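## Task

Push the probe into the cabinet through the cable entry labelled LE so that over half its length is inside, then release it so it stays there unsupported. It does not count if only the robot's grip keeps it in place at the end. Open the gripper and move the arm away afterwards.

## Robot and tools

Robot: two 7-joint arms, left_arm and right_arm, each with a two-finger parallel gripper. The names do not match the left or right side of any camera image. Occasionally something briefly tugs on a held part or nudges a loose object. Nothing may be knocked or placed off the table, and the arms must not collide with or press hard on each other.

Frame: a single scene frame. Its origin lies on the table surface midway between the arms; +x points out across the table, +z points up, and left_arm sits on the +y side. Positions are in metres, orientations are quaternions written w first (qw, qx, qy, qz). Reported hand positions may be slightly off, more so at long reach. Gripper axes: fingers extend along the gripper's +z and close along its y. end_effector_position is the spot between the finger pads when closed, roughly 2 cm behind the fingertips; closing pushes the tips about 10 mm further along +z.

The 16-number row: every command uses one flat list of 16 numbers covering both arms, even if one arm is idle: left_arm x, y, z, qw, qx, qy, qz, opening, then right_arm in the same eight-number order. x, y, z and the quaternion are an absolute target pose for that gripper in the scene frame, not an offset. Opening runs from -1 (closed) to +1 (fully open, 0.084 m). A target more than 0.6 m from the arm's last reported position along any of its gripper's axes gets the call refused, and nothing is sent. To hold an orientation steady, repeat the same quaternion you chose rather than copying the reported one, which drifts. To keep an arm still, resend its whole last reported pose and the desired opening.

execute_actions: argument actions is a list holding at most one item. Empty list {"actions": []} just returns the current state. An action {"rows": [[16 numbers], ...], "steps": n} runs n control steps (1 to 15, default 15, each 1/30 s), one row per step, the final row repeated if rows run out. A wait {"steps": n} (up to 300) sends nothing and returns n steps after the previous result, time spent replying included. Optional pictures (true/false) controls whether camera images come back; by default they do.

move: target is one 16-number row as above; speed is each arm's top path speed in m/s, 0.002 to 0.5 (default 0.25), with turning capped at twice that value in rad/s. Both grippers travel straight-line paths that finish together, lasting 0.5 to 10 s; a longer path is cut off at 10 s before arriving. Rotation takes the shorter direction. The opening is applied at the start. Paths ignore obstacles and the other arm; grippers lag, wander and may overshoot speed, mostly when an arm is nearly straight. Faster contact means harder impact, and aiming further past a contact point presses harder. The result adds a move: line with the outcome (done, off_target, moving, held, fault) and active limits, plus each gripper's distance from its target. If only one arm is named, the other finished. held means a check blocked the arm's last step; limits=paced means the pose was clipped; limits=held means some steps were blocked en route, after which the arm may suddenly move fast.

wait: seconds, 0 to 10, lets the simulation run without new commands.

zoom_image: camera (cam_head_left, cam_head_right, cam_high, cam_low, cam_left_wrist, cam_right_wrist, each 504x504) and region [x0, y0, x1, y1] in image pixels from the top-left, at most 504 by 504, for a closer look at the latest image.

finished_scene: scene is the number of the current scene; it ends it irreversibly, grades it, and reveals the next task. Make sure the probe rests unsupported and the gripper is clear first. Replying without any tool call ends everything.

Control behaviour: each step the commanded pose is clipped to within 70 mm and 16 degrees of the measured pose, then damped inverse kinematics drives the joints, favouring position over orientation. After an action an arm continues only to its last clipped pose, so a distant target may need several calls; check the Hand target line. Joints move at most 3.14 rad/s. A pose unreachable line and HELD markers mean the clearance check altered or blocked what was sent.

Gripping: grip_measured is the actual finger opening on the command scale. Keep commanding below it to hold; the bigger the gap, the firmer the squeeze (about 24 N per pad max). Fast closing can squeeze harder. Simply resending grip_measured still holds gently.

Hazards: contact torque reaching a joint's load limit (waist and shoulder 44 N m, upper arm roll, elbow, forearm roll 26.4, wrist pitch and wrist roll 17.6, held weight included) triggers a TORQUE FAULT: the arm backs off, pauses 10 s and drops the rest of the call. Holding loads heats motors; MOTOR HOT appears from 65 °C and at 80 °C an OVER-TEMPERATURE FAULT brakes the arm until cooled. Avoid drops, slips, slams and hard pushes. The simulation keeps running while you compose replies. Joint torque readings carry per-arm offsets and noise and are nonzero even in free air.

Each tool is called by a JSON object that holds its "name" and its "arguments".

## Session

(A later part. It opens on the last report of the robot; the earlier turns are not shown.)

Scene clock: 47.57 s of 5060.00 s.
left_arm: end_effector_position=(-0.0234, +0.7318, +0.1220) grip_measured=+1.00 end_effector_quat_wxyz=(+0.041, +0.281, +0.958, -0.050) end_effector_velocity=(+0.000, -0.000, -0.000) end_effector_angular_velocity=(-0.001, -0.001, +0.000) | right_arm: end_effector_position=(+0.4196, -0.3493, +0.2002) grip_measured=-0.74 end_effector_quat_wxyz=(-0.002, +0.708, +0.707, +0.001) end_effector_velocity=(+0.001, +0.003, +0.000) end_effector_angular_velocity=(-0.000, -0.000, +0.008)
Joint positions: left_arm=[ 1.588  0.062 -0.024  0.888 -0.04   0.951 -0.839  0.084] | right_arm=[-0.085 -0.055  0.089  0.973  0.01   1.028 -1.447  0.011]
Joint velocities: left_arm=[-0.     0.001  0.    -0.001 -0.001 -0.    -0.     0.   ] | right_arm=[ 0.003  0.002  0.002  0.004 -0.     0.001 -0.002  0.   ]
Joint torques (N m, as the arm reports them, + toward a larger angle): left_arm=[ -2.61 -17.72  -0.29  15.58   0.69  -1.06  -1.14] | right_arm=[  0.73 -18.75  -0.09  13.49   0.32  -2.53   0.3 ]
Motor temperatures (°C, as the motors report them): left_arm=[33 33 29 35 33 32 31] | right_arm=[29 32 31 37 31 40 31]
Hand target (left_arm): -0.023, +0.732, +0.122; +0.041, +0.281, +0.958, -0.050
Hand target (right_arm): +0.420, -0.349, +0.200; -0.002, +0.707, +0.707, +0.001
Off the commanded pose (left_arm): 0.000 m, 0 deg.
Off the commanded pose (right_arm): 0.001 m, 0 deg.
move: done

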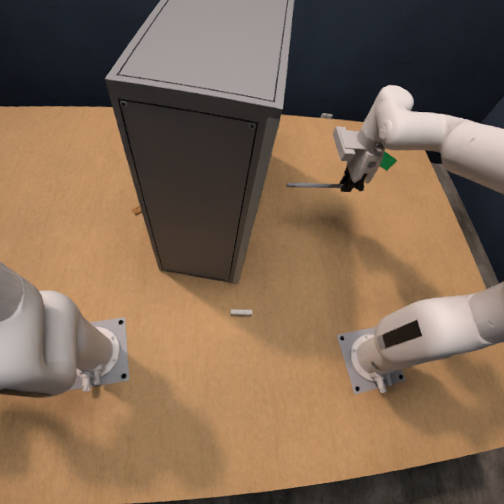

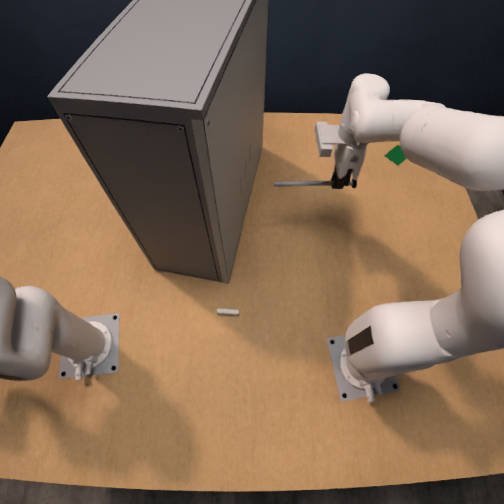

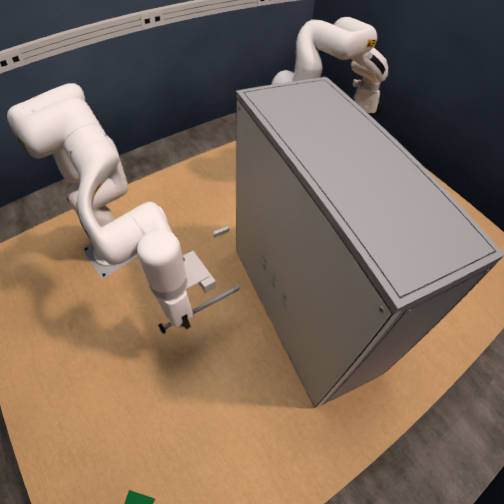

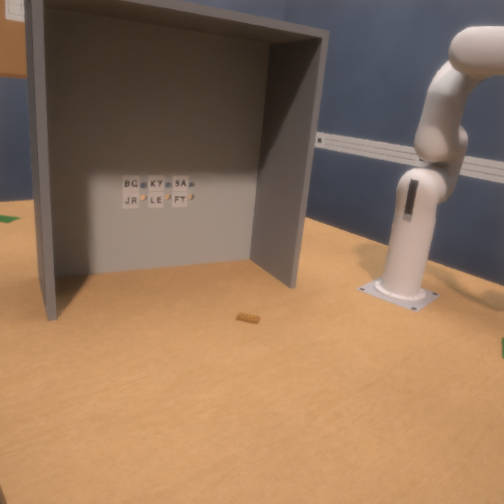

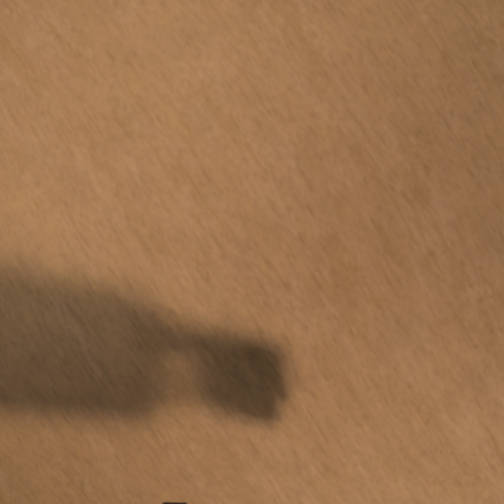

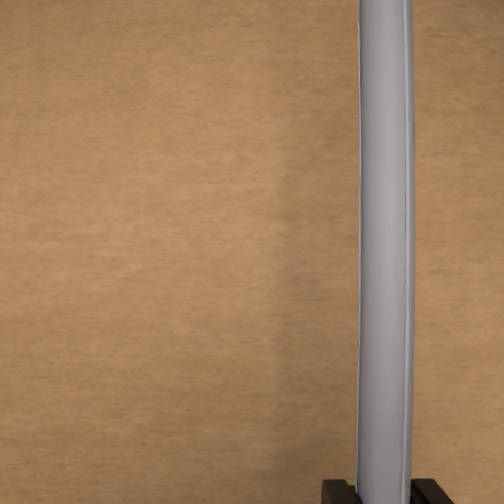

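{"name": "move", "arguments": {"target": [-0.0234,0.7318,0.122,0.041,0.281,0.958,-0.05,1,0.415,-0.293,0.193,0,0.777,0.629,0,-1], "speed": 0.1}}

{"name": "zoom_image", "arguments": {"camera": "cam_high", "region": [200,230,320,330]}}

{"name": "zoom_image", "arguments": {"camera": "cam_low", "region": [120,170,210,215]}}

{"name": "zoom_image", "arguments": {"camera": "cam_head_right", "region": [220,120,340,240]}}

Scene clock: 61.90 s of 5060.00 s.
left_arm: end_effector_position=(-0.0234, +0.7318, +0.1220) grip_measured=+1.00 end_effector_quat_wxyz=(+0.041, +0.281, +0.958, -0.050) end_effector_velocity=(-0.001, +0.000, +0.000) end_effector_angular_velocity=(+0.001, -0.001, +0.003) | right_arm: end_effector_position=(+0.4150, -0.2932, +0.1930) grip_measured=-0.74 end_effector_quat_wxyz=(-0.000, +0.777, +0.629, -0.000) end_effector_velocity=(+0.001, -0.001, +0.000) end_effector_angular_velocity=(+0.000, -0.001, -0.007)
Joint positions: left_arm=[ 1.588  0.062 -0.024  0.888 -0.04   0.951 -0.839  0.084] | right_arm=[-0.028 -0.027  0.16   0.983  0.005  1.01  -1.109  0.011]
Joint velocities: left_arm=[ 0.    -0.     0.002  0.001 -0.001 -0.     0.     0.   ] | right_arm=[-0.001  0.    -0.001  0.001  0.    -0.     0.005  0.   ]
Joint torques (N m, as the arm reports them, + toward a larger angle): left_arm=[ -2.8  -17.83  -0.28  15.62   0.75  -1.15  -1.12] | right_arm=[  0.82 -19.39  -0.06  13.49   0.38  -2.54   0.28]
Motor temperatures (°C, as the motors report them): left_arm=[33 33 29 35 33 32 31] | right_arm=[29 32 31 38 31 40 31]
Hand target (left_arm): -0.023, +0.732, +0.122; +0.041, +0.281, +0.958, -0.050
Hand target (right_arm): +0.415, -0.293, +0.193; -0.000, +0.777, +0.629, -0.000
Off the commanded pose (left_arm): 0.000 m, 0 deg.
Off the commanded pose (right_arm): 0.000 m, 0 deg.
After step 90, 9.97 s passed at rest.
move: done

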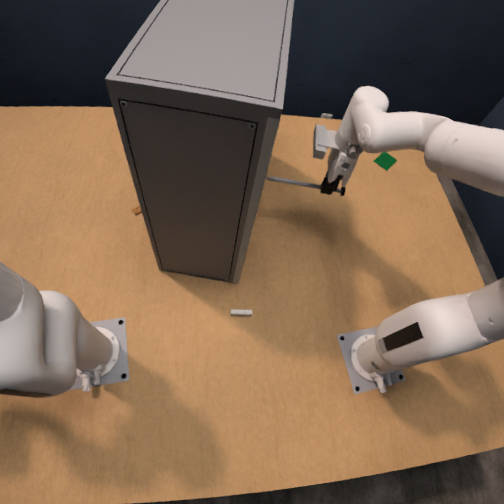

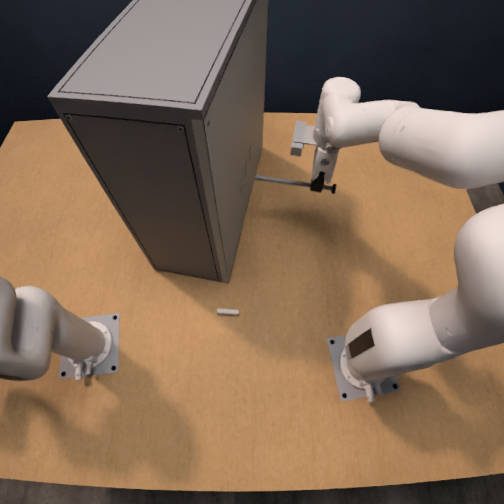

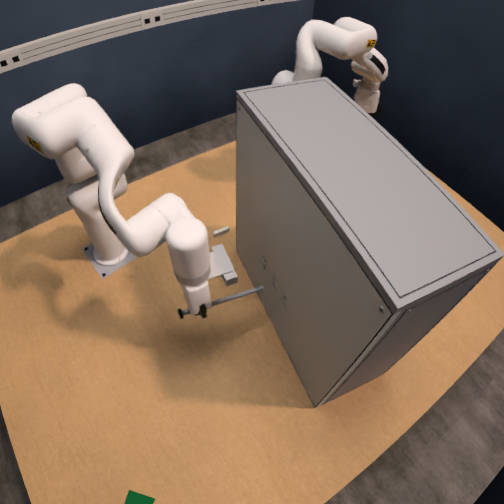

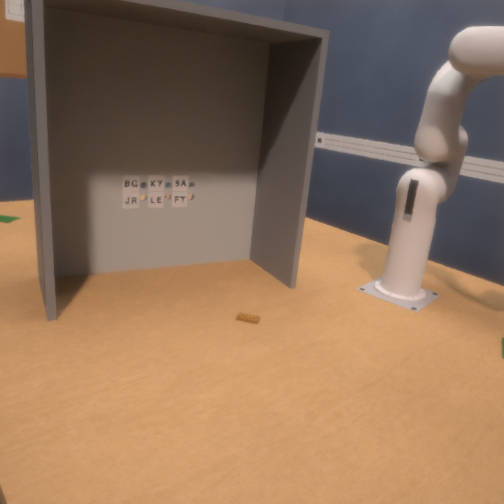

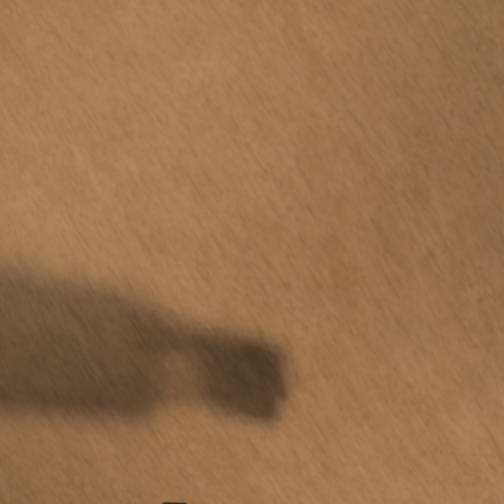

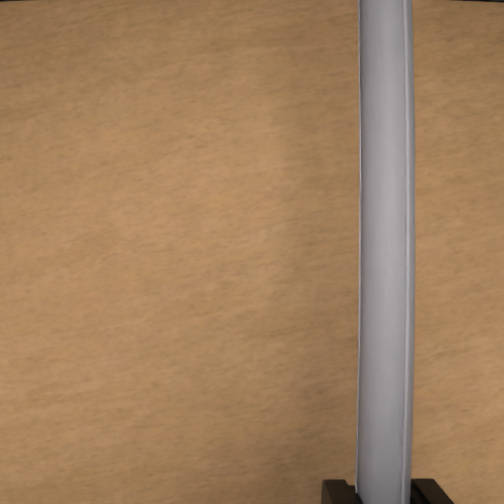

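Region (200, 230, 320, 330) of cam_high's 504x504 image, scaled by 4.200, with more detail than that image has.

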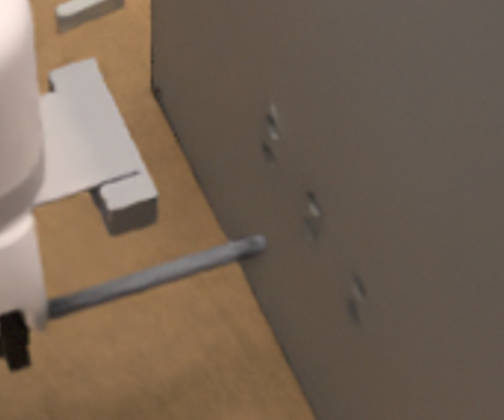

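Region (120, 170, 210, 215) of cam_low's 504x504 image, scaled by 5.600, with more detail than that image has.

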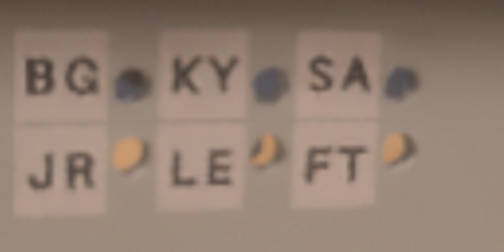

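Region (220, 120, 340, 240) of cam_head_right's 504x504 image, scaled by 4.200, with more detail than that image has.

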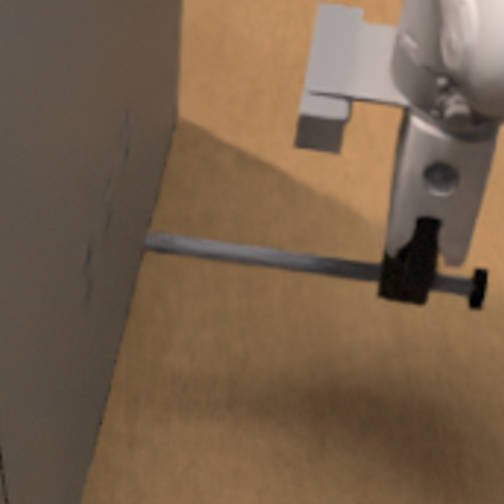

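{"name": "move", "arguments": {"target": [-0.0234,0.7318,0.122,0.041,0.281,0.958,-0.05,1,0.426,-0.275,0.205,0,0.777,0.629,0,-1], "speed": 0.05}}

{"name": "zoom_image", "arguments": {"camera": "cam_high", "region": [230,245,310,315]}}

{"name": "zoom_image", "arguments": {"camera": "cam_low", "region": [120,170,210,215]}}

{"name": "zoom_image", "arguments": {"camera": "cam_head_right", "region": [225,135,295,205]}}

Scene clock: 69.87 s of 5060.00 s.
left_arm: end_effector_position=(-0.0234, +0.7318, +0.1220) grip_measured=+1.00 end_effector_quat_wxyz=(+0.041, +0.281, +0.958, -0.050) end_effector_velocity=(-0.001, -0.000, -0.001) end_effector_angular_velocity=(-0.001, +0.001, +0.000) | right_arm: end_effector_position=(+0.4259, -0.2751, +0.2049) grip_measured=-0.74 end_effector_quat_wxyz=(-0.000, +0.777, +0.629, -0.000) end_effector_velocity=(+0.000, -0.001, +0.000) end_effector_angular_velocity=(-0.000, +0.001, -0.003)
Joint positions: left_arm=[ 1.588  0.062 -0.024  0.888 -0.04   0.951 -0.839  0.084] | right_arm=[-0.012  0.011  0.177  1.061 -0.002  1.051 -1.072  0.011]
Joint velocities: left_arm=[ 0.     0.001  0.001  0.     0.001 -0.    -0.     0.   ] | right_arm=[-0.001  0.002 -0.001  0.002  0.     0.002  0.001  0.   ]
Joint torques (N m, as the arm reports them, + toward a larger angle): left_arm=[ -2.53 -17.49  -0.09  15.65   0.75  -1.19  -1.09] | right_arm=[  0.68 -20.4    0.05  13.72   0.38  -2.64   0.23]
Motor temperatures (°C, as the motors report them): left_arm=[33 34 29 35 33 32 31] | right_arm=[29 32 31 38 31 40 31]
Hand target (left_arm): -0.023, +0.732, +0.122; +0.041, +0.281, +0.958, -0.050
Hand target (right_arm): +0.426, -0.275, +0.205; -0.000, +0.777, +0.629, -0.000
Off the commanded pose (left_arm): 0.000 m, 0 deg.
Off the commanded pose (right_arm): 0.000 m, 0 deg.
After step 90, 4.17 s passed at rest.
move: done

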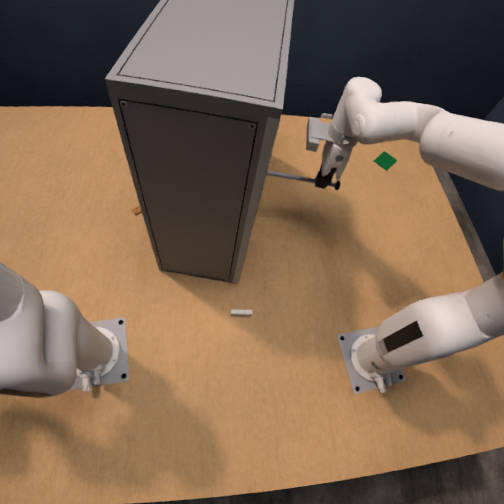

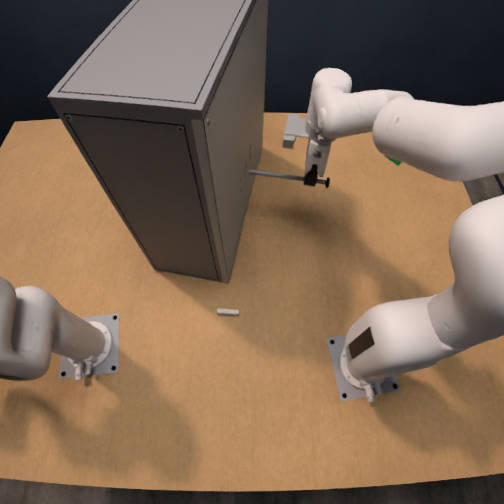

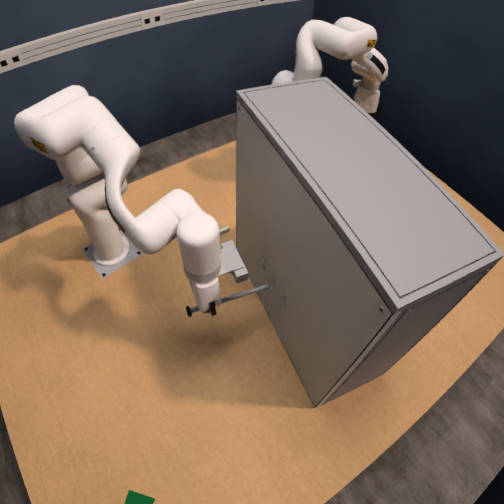

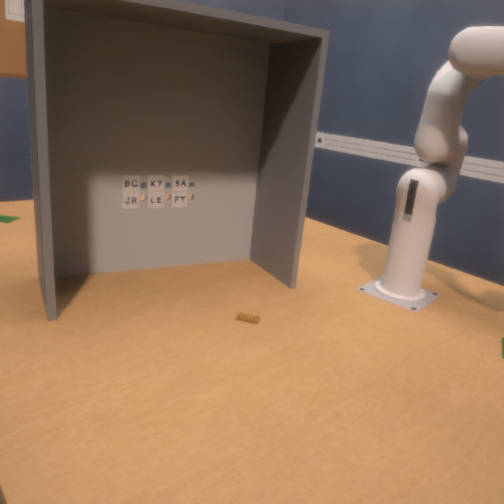

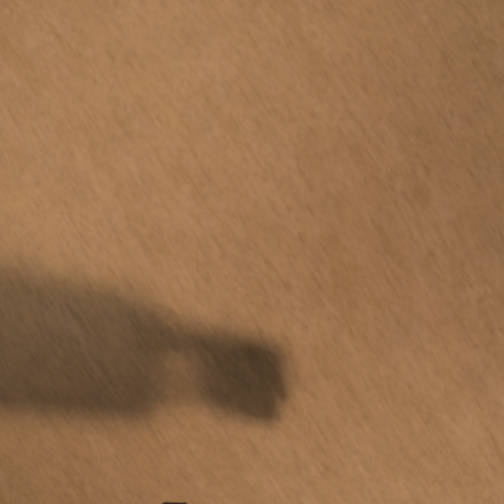

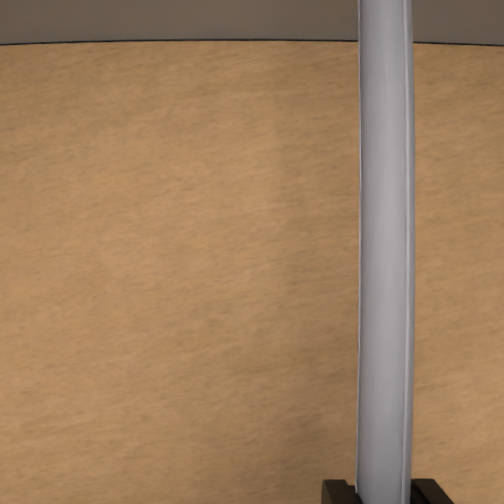

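Region (230, 245, 310, 315) of cam_high's 504x504 image, scaled by 6.300, with more detail than that image has; it fills the top 441 rows of this view, and the rest is white.

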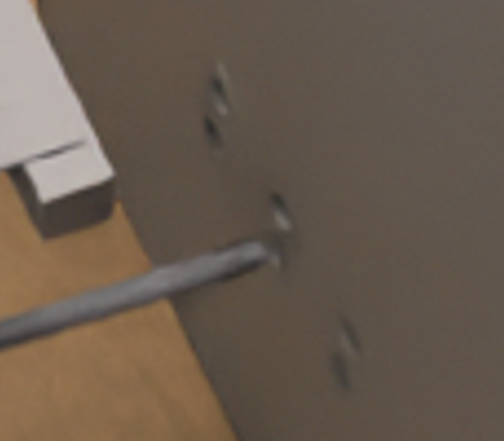

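Region (120, 170, 210, 215) of cam_low's 504x504 image, scaled by 5.600, with more detail than that image has.

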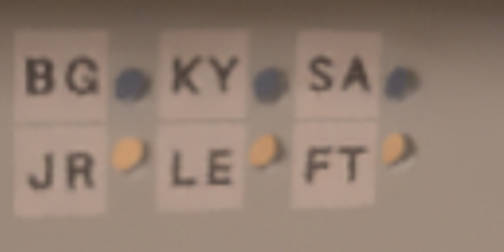

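Region (225, 135, 295, 205) of cam_head_right's 504x504 image, scaled by 7.200, with more detail than that image has.

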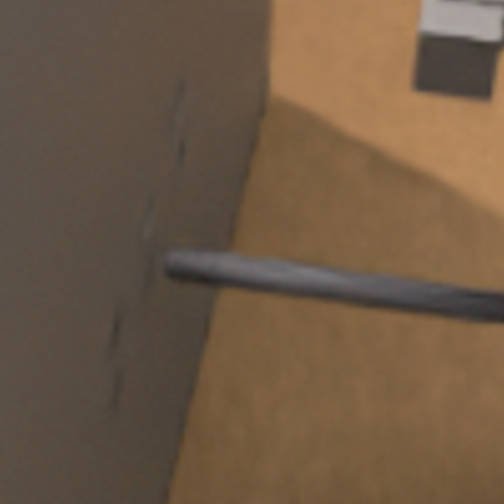

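{"name": "move", "arguments": {"target": [-0.0234,0.7318,0.122,0.041,0.281,0.958,-0.05,1,0.426,-0.268,0.199,0,0.777,0.629,0,-1], "speed": 0.02}}

{"name": "zoom_image", "arguments": {"camera": "cam_high", "region": [230,245,310,315]}}

{"name": "zoom_image", "arguments": {"camera": "cam_low", "region": [145,175,195,210]}}

{"name": "zoom_image", "arguments": {"camera": "cam_head_right", "region": [225,135,295,205]}}

Scene clock: 78.27 s of 5060.00 s.
left_arm: end_effector_position=(-0.0234, +0.7318, +0.1220) grip_measured=+1.00 end_effector_quat_wxyz=(+0.041, +0.281, +0.958, -0.050) end_effector_velocity=(+0.000, +0.000, +0.000) end_effector_angular_velocity=(+0.000, -0.001, +0.001) | right_arm: end_effector_position=(+0.4260, -0.2680, +0.1990) grip_measured=-0.74 end_effector_quat_wxyz=(-0.000, +0.777, +0.629, +0.000) end_effector_velocity=(+0.001, -0.001, +0.001) end_effector_angular_velocity=(+0.000, -0.003, -0.003)
Joint positions: left_arm=[ 1.588  0.062 -0.024  0.888 -0.04   0.951 -0.839  0.084] | right_arm=[-0.004  0.024  0.184  1.059 -0.005  1.035 -1.055  0.011]
Joint velocities: left_arm=[ 0.     0.001  0.     0.001 -0.001  0.    -0.     0.   ] | right_arm=[-0.001 -0.    -0.002  0.002 -0.    -0.001  0.001 -0.   ]
Joint torques (N m, as the arm reports them, + toward a larger angle): left_arm=[ -2.77 -17.6   -0.34  15.68   0.69  -1.02  -1.03] | right_arm=[  0.54 -20.57   0.    13.55   0.4   -2.55   0.27]
Motor temperatures (°C, as the motors report them): left_arm=[33 34 29 35 33 32 31] | right_arm=[29 32 31 39 31 40 31]
Hand target (left_arm): -0.023, +0.732, +0.122; +0.041, +0.281, +0.958, -0.050
Hand target (right_arm): +0.426, -0.268, +0.199; -0.000, +0.777, +0.629, -0.000
Off the commanded pose (left_arm): 0.000 m, 0 deg.
Off the commanded pose (right_arm): 0.000 m, 0 deg.
After step 90, 4.67 s passed at rest.
move: done

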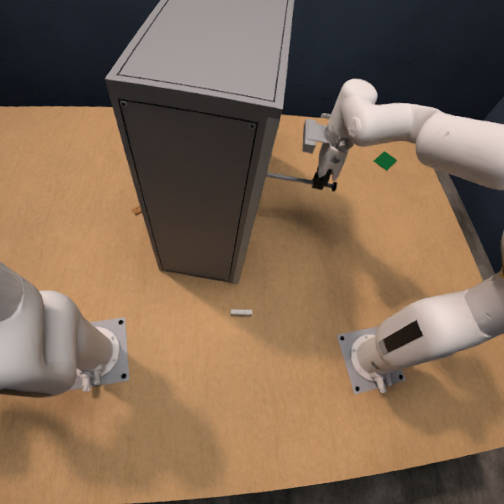

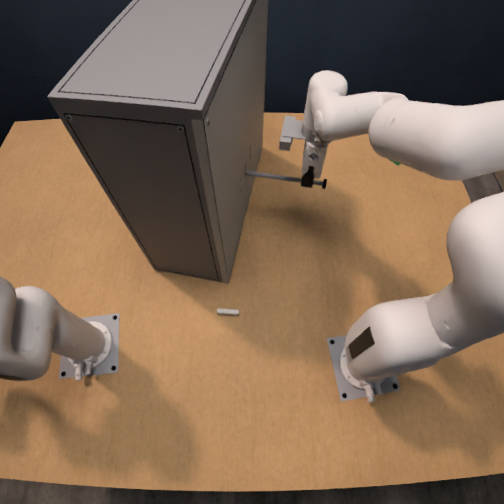

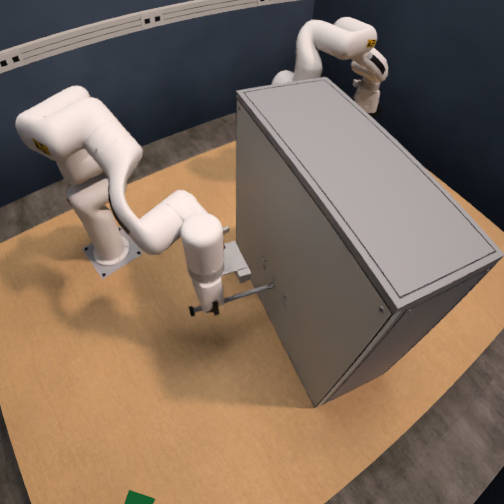

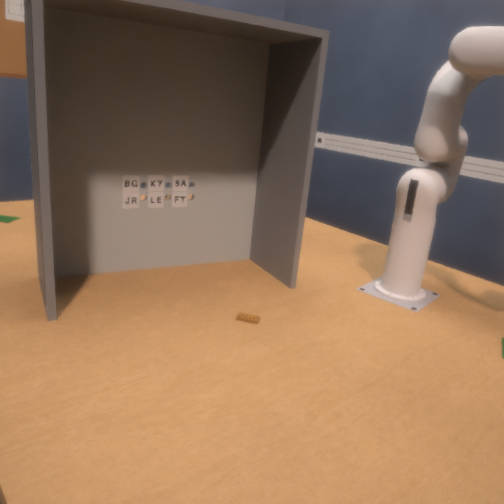

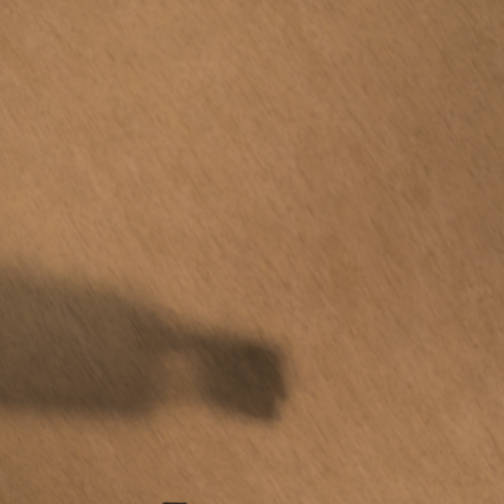

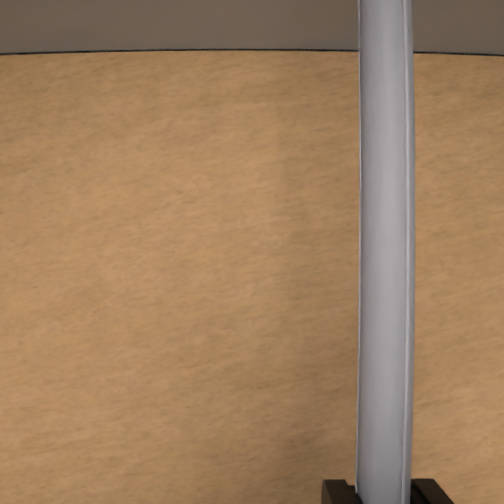

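Region (230, 245, 310, 315) of cam_high's 504x504 image, scaled by 6.300, with more detail than that image has; it fills the top 441 rows of this view, and the rest is white.

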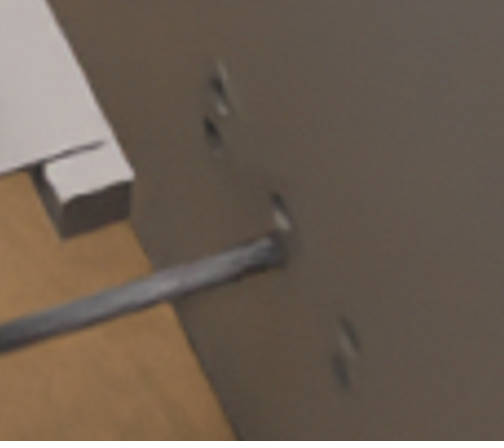

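Region (145, 175, 195, 210) of cam_low's 504x504 image, scaled by 10.080, with more detail than that image has; it fills the top 353 rows of this view, and the rest is white.

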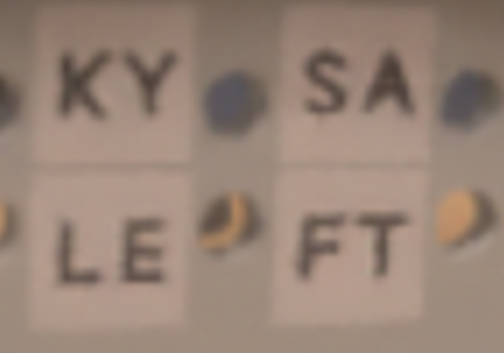

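Region (225, 135, 295, 205) of cam_head_right's 504x504 image, scaled by 7.200, with more detail than that image has.

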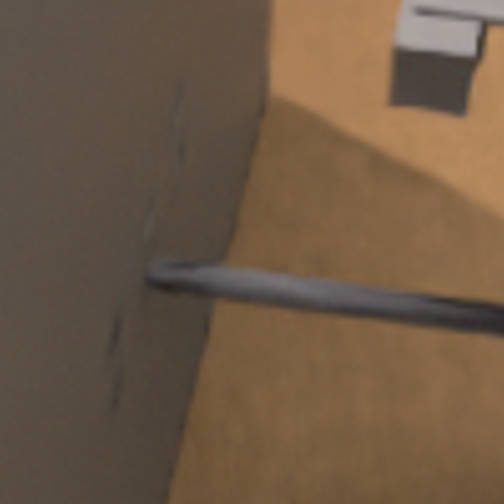

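{"name": "execute_actions", "arguments": {"actions": [{"rows":[[-0.0234,0.7318,0.122,0.041,0.281,0.958,-0.05,1,0.424,-0.2676,0.197,0,0.777,0.629,0,-1]]}], "pictures": false}}

{"name": "move", "arguments": {"target": [-0.0234,0.7318,0.122,0.041,0.281,0.958,-0.05,1,0.4282,-0.248,0.197,0,0.777,0.629,0,-1], "speed": 0.01}}

{"name": "zoom_image", "arguments": {"camera": "cam_low", "region": [145,175,195,210]}}

Scene clock: 87.13 s of 5060.00 s.
left_arm: end_effector_position=(-0.0234, +0.7318, +0.1220) grip_measured=+1.00 end_effector_quat_wxyz=(+0.041, +0.281, +0.958, -0.050) end_effector_velocity=(-0.000, +0.000, +0.000) end_effector_angular_velocity=(+0.001, +0.001, -0.001) | right_arm: end_effector_position=(+0.4240, -0.2676, +0.1970) grip_measured=-0.74 end_effector_quat_wxyz=(+0.000, +0.777, +0.629, +0.000) end_effector_velocity=(-0.000, +0.000, -0.000) end_effector_angular_velocity=(+0.001, +0.001, -0.000)
Joint positions: left_arm=[ 1.588  0.062 -0.024  0.888 -0.04   0.951 -0.839  0.084] | right_arm=[-0.003  0.02   0.185  1.048 -0.004  1.028 -1.054  0.011]
Joint velocities: left_arm=[-0.    -0.001 -0.    -0.     0.001 -0.001 -0.     0.   ] | right_arm=[ 0.     0.    -0.    -0.001  0.001 -0.    -0.     0.   ]
Joint torques (N m, as the arm reports them, + toward a larger angle): left_arm=[ -2.87 -17.59  -0.21  15.56   0.49  -1.    -1.06] | right_arm=[  0.52 -20.43   0.09  13.59   0.36  -2.57   0.3 ]
Motor temperatures (°C, as the motors report them): left_arm=[33 34 29 35 33 32 31] | right_arm=[29 32 31 39 31 40 31]
Hand target (left_arm): -0.023, +0.732, +0.122; +0.041, +0.281, +0.958, -0.050
Hand target (right_arm): +0.424, -0.268, +0.197; -0.000, +0.777, +0.629, -0.000
Off the commanded pose (left_arm): 0.000 m, 0 deg.
Off the commanded pose (right_arm): 0.000 m, 0 deg.
Steps of this call (steps 1 to 90: nothing new was sent; then 5.37 s passed at rest; steps 91 to 105: all 15 steps of this action). Readings (end_effector_position):
91: left_arm (-0.0234, +0.7318, +0.1220) | right_arm (+0.4260, -0.2680, +0.1990)
92: left_arm (-0.0234, +0.7318, +0.1220) | right_arm (+0.4257, -0.2679, +0.1987)
94: left_arm (-0.0234, +0.7318, +0.1220) | right_arm (+0.4245, -0.2678, +0.1975)
98: left_arm (-0.0234, +0.7318, +0.1220) | right_arm (+0.4240, -0.2676, +0.1970)
105: the state above

Scene clock: 89.60 s of 5060.00 s.
left_arm: end_effector_position=(-0.0234, +0.7318, +0.1220) grip_measured=+1.00 end_effector_quat_wxyz=(+0.041, +0.281, +0.958, -0.050) end_effector_velocity=(-0.000, +0.000, -0.000) end_effector_angular_velocity=(-0.000, +0.000, +0.000) | right_arm: end_effector_position=(+0.4281, -0.2480, +0.1970) grip_measured=-0.74 end_effector_quat_wxyz=(-0.000, +0.777, +0.629, -0.000) end_effector_velocity=(+0.000, -0.001, -0.000) end_effector_angular_velocity=(-0.001, +0.001, -0.003)
Joint positions: left_arm=[ 1.588  0.062 -0.024  0.888 -0.04   0.951 -0.839  0.084] | right_arm=[ 0.017  0.054  0.203  1.087 -0.012  1.035 -1.011  0.011]
Joint velocities: left_arm=[ 0.     0.001  0.     0.     0.    -0.    -0.    -0.   ] | right_arm=[ 0.     0.001 -0.002  0.    -0.001  0.     0.002 -0.   ]
Joint torques (N m, as the arm reports them, + toward a larger angle): left_arm=[ -2.76 -17.73  -0.32  15.6    0.66  -1.08  -1.03] | right_arm=[  1.13 -20.71   0.93  13.15   0.42  -2.28   0.16]
Motor temperatures (°C, as the motors report them): left_arm=[33 34 29 35 33 32 31] | right_arm=[29 32 31 39 31 40 31]
Hand target (left_arm): -0.023, +0.732, +0.122; +0.041, +0.281, +0.958, -0.050
Hand target (right_arm): +0.428, -0.248, +0.197; -0.000, +0.777, +0.629, -0.000
Off the commanded pose (left_arm): 0.000 m, 0 deg.
Off the commanded pose (right_arm): 0.000 m, 0 deg.
move: done

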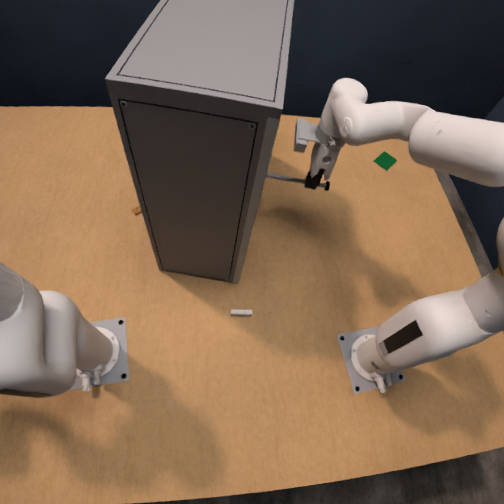

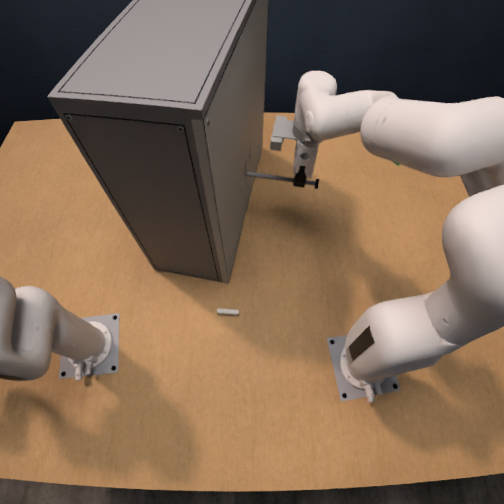

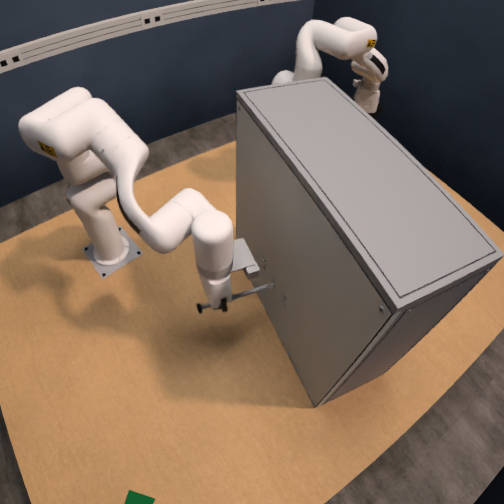

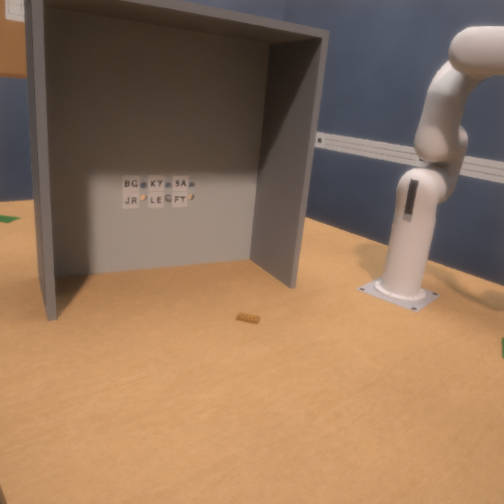

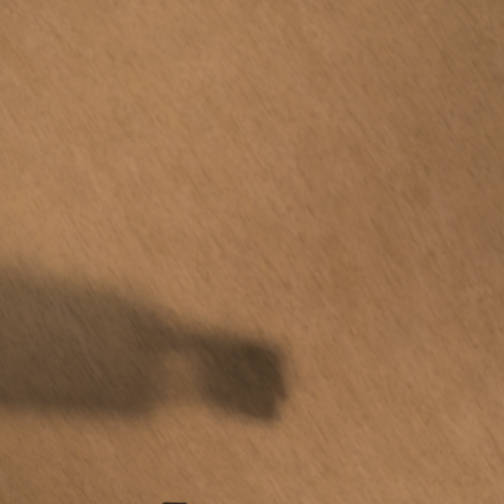

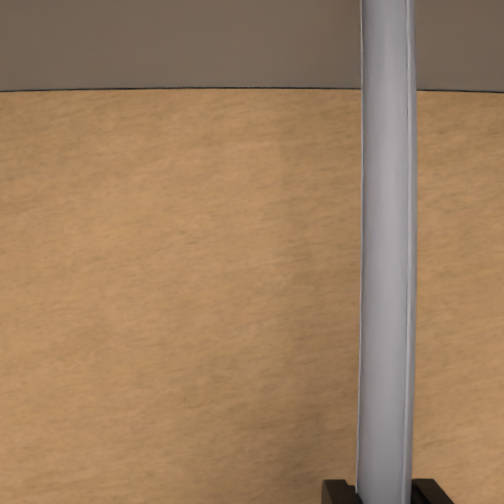

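Region (145, 175, 195, 210) of cam_low's 504x504 image, scaled by 10.080, with more detail than that image has; it fills the top 353 rows of this view, and the rest is white.

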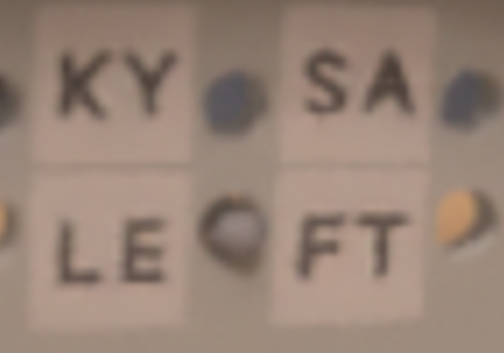

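{"name": "move", "arguments": {"target": [-0.0234,0.7318,0.122,0.041,0.281,0.958,-0.05,1,0.438,-0.209,0.197,0,0.777,0.629,0,-1], "speed": 0.03}}

{"name": "move", "arguments": {"target": [-0.0234,0.7318,0.122,0.041,0.281,0.958,-0.05,1,0.4365,-0.216,0.195,-0.163,0.751,0.608,0.201,-0.8], "speed": 0.08}}

{"name": "zoom_image", "arguments": {"camera": "cam_head_right", "region": [220,100,340,220]}}

Scene clock: 102.13 s of 5060.00 s.
left_arm: end_effector_position=(-0.0234, +0.7318, +0.1220) grip_measured=+1.00 end_effector_quat_wxyz=(+0.041, +0.281, +0.958, -0.050) end_effector_velocity=(+0.000, -0.000, +0.000) end_effector_angular_velocity=(-0.000, -0.001, +0.001) | right_arm: end_effector_position=(+0.4379, -0.2090, +0.1970) grip_measured=-0.74 end_effector_quat_wxyz=(-0.000, +0.777, +0.629, -0.000) end_effector_velocity=(+0.002, -0.002, +0.000) end_effector_angular_velocity=(+0.001, -0.001, -0.007)
Joint positions: left_arm=[ 1.588  0.062 -0.024  0.888 -0.04   0.951 -0.839  0.084] | right_arm=[ 0.06   0.131  0.234  1.18  -0.035  1.053 -0.928  0.011]
Joint velocities: left_arm=[ 0.    -0.001 -0.    -0.001 -0.001  0.     0.    -0.   ] | right_arm=[-0.002  0.001 -0.003  0.002  0.001  0.     0.002 -0.   ]
Joint torques (N m, as the arm reports them, + toward a larger angle): left_arm=[ -2.44 -17.52  -0.39  15.56   0.82  -1.04  -1.01] | right_arm=[  0.63 -22.89   0.91  13.75   0.4   -2.62   0.27]
Motor temperatures (°C, as the motors report them): left_arm=[33 34 29 35 33 32 31] | right_arm=[29 32 31 39 31 40 31]
Hand target (left_arm): -0.023, +0.732, +0.122; +0.041, +0.281, +0.958, -0.050
Hand target (right_arm): +0.438, -0.209, +0.197; -0.000, +0.777, +0.629, -0.000
Off the commanded pose (left_arm): 0.000 m, 0 deg.
Off the commanded pose (right_arm): 0.000 m, 0 deg.
After step 90, 7.93 s passed at rest.
move: done

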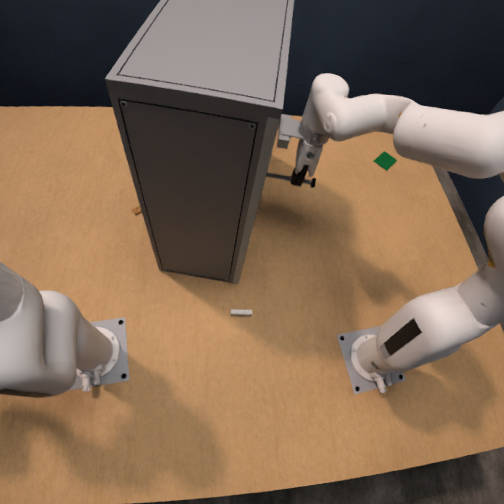

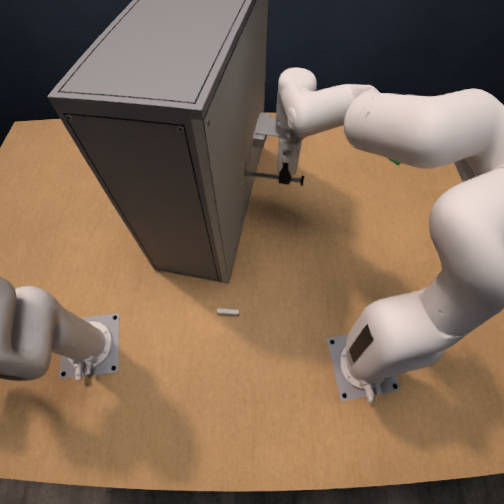

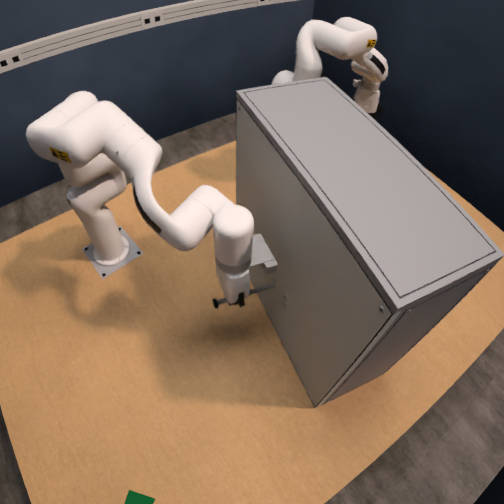

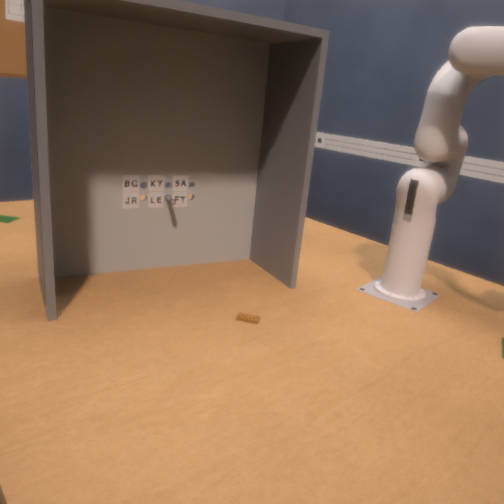

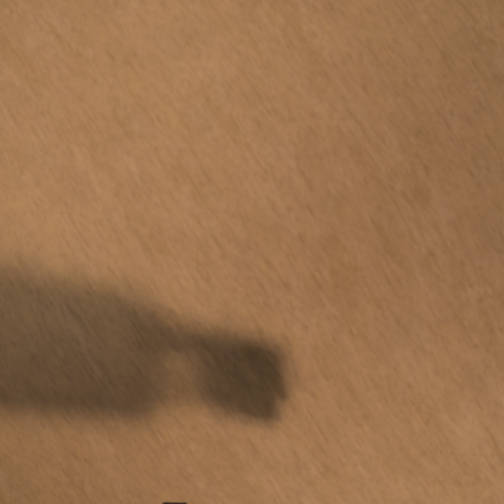

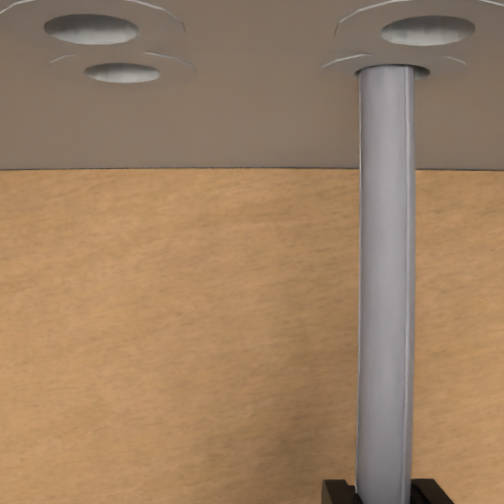

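Scene clock: 105.70 s of 5060.00 s.
left_arm: end_effector_position=(-0.0234, +0.7318, +0.1220) grip_measured=+1.00 end_effector_quat_wxyz=(+0.041, +0.281, +0.958, -0.050) end_effector_velocity=(-0.001, -0.001, -0.001) end_effector_angular_velocity=(-0.002, +0.001, -0.000) | right_arm: end_effector_position=(+0.4369, -0.2167, +0.1951) grip_measured=-0.74 end_effector_quat_wxyz=(-0.162, +0.751, +0.607, +0.201) end_effector_velocity=(+0.001, +0.001, +0.001) end_effector_angular_velocity=(+0.006, -0.003, +0.001)
Joint positions: left_arm=[ 1.588  0.062 -0.024  0.888 -0.04   0.951 -0.839  0.084] | right_arm=[-0.064 -0.011  0.173  0.906  0.682  0.798 -1.584  0.011]
Joint velocities: left_arm=[-0.     0.     0.001 -0.003  0.002 -0.     0.    -0.   ] | right_arm=[-0.     0.     0.     0.001  0.008 -0.001 -0.007  0.   ]
Joint torques (N m, as the arm reports them, + toward a larger angle): left_arm=[ -2.62 -17.37  -0.2   15.62   0.55  -1.03  -0.98] | right_arm=[  0.32 -20.95  -0.36  14.5    0.72  -2.49   0.3 ]
Motor temperatures (°C, as the motors report them): left_arm=[33 34 29 35 33 32 31] | right_arm=[29 32 31 39 31 40 31]
Hand target (left_arm): -0.023, +0.732, +0.122; +0.041, +0.281, +0.958, -0.050
Hand target (right_arm): +0.437, -0.217, +0.195; -0.162, +0.751, +0.608, +0.201
Off the commanded pose (left_arm): 0.000 m, 0 deg.
Off the commanded pose (right_arm): 0.001 m, 0 deg.
move: done

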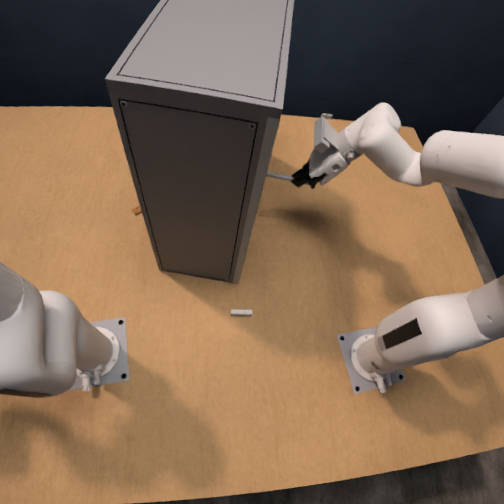

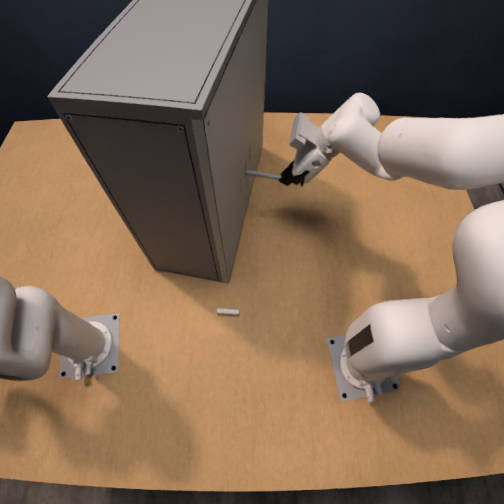

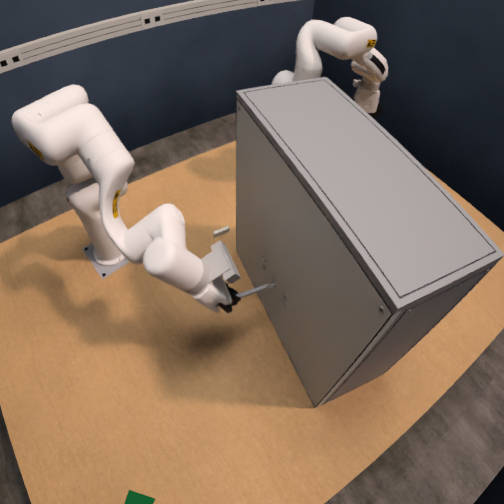

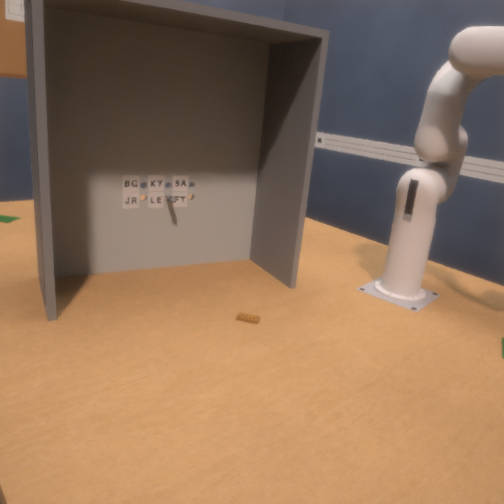

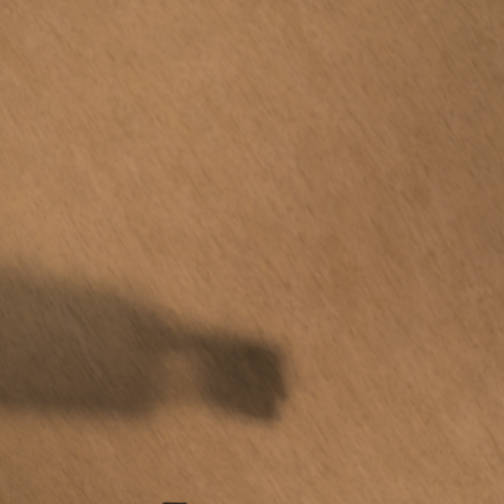

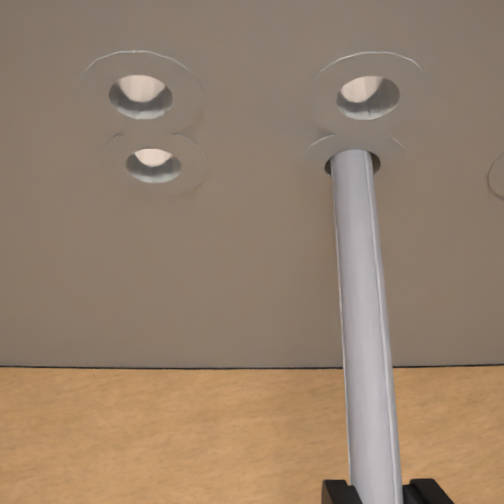

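Region (220, 100, 340, 220) of cam_head_right's 504x504 image, scaled by 4.200, with more detail than that image has.

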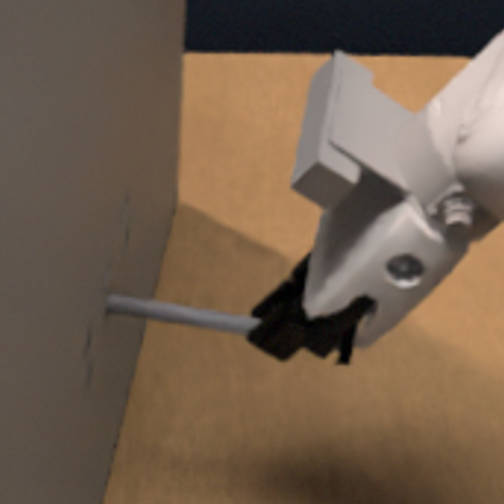

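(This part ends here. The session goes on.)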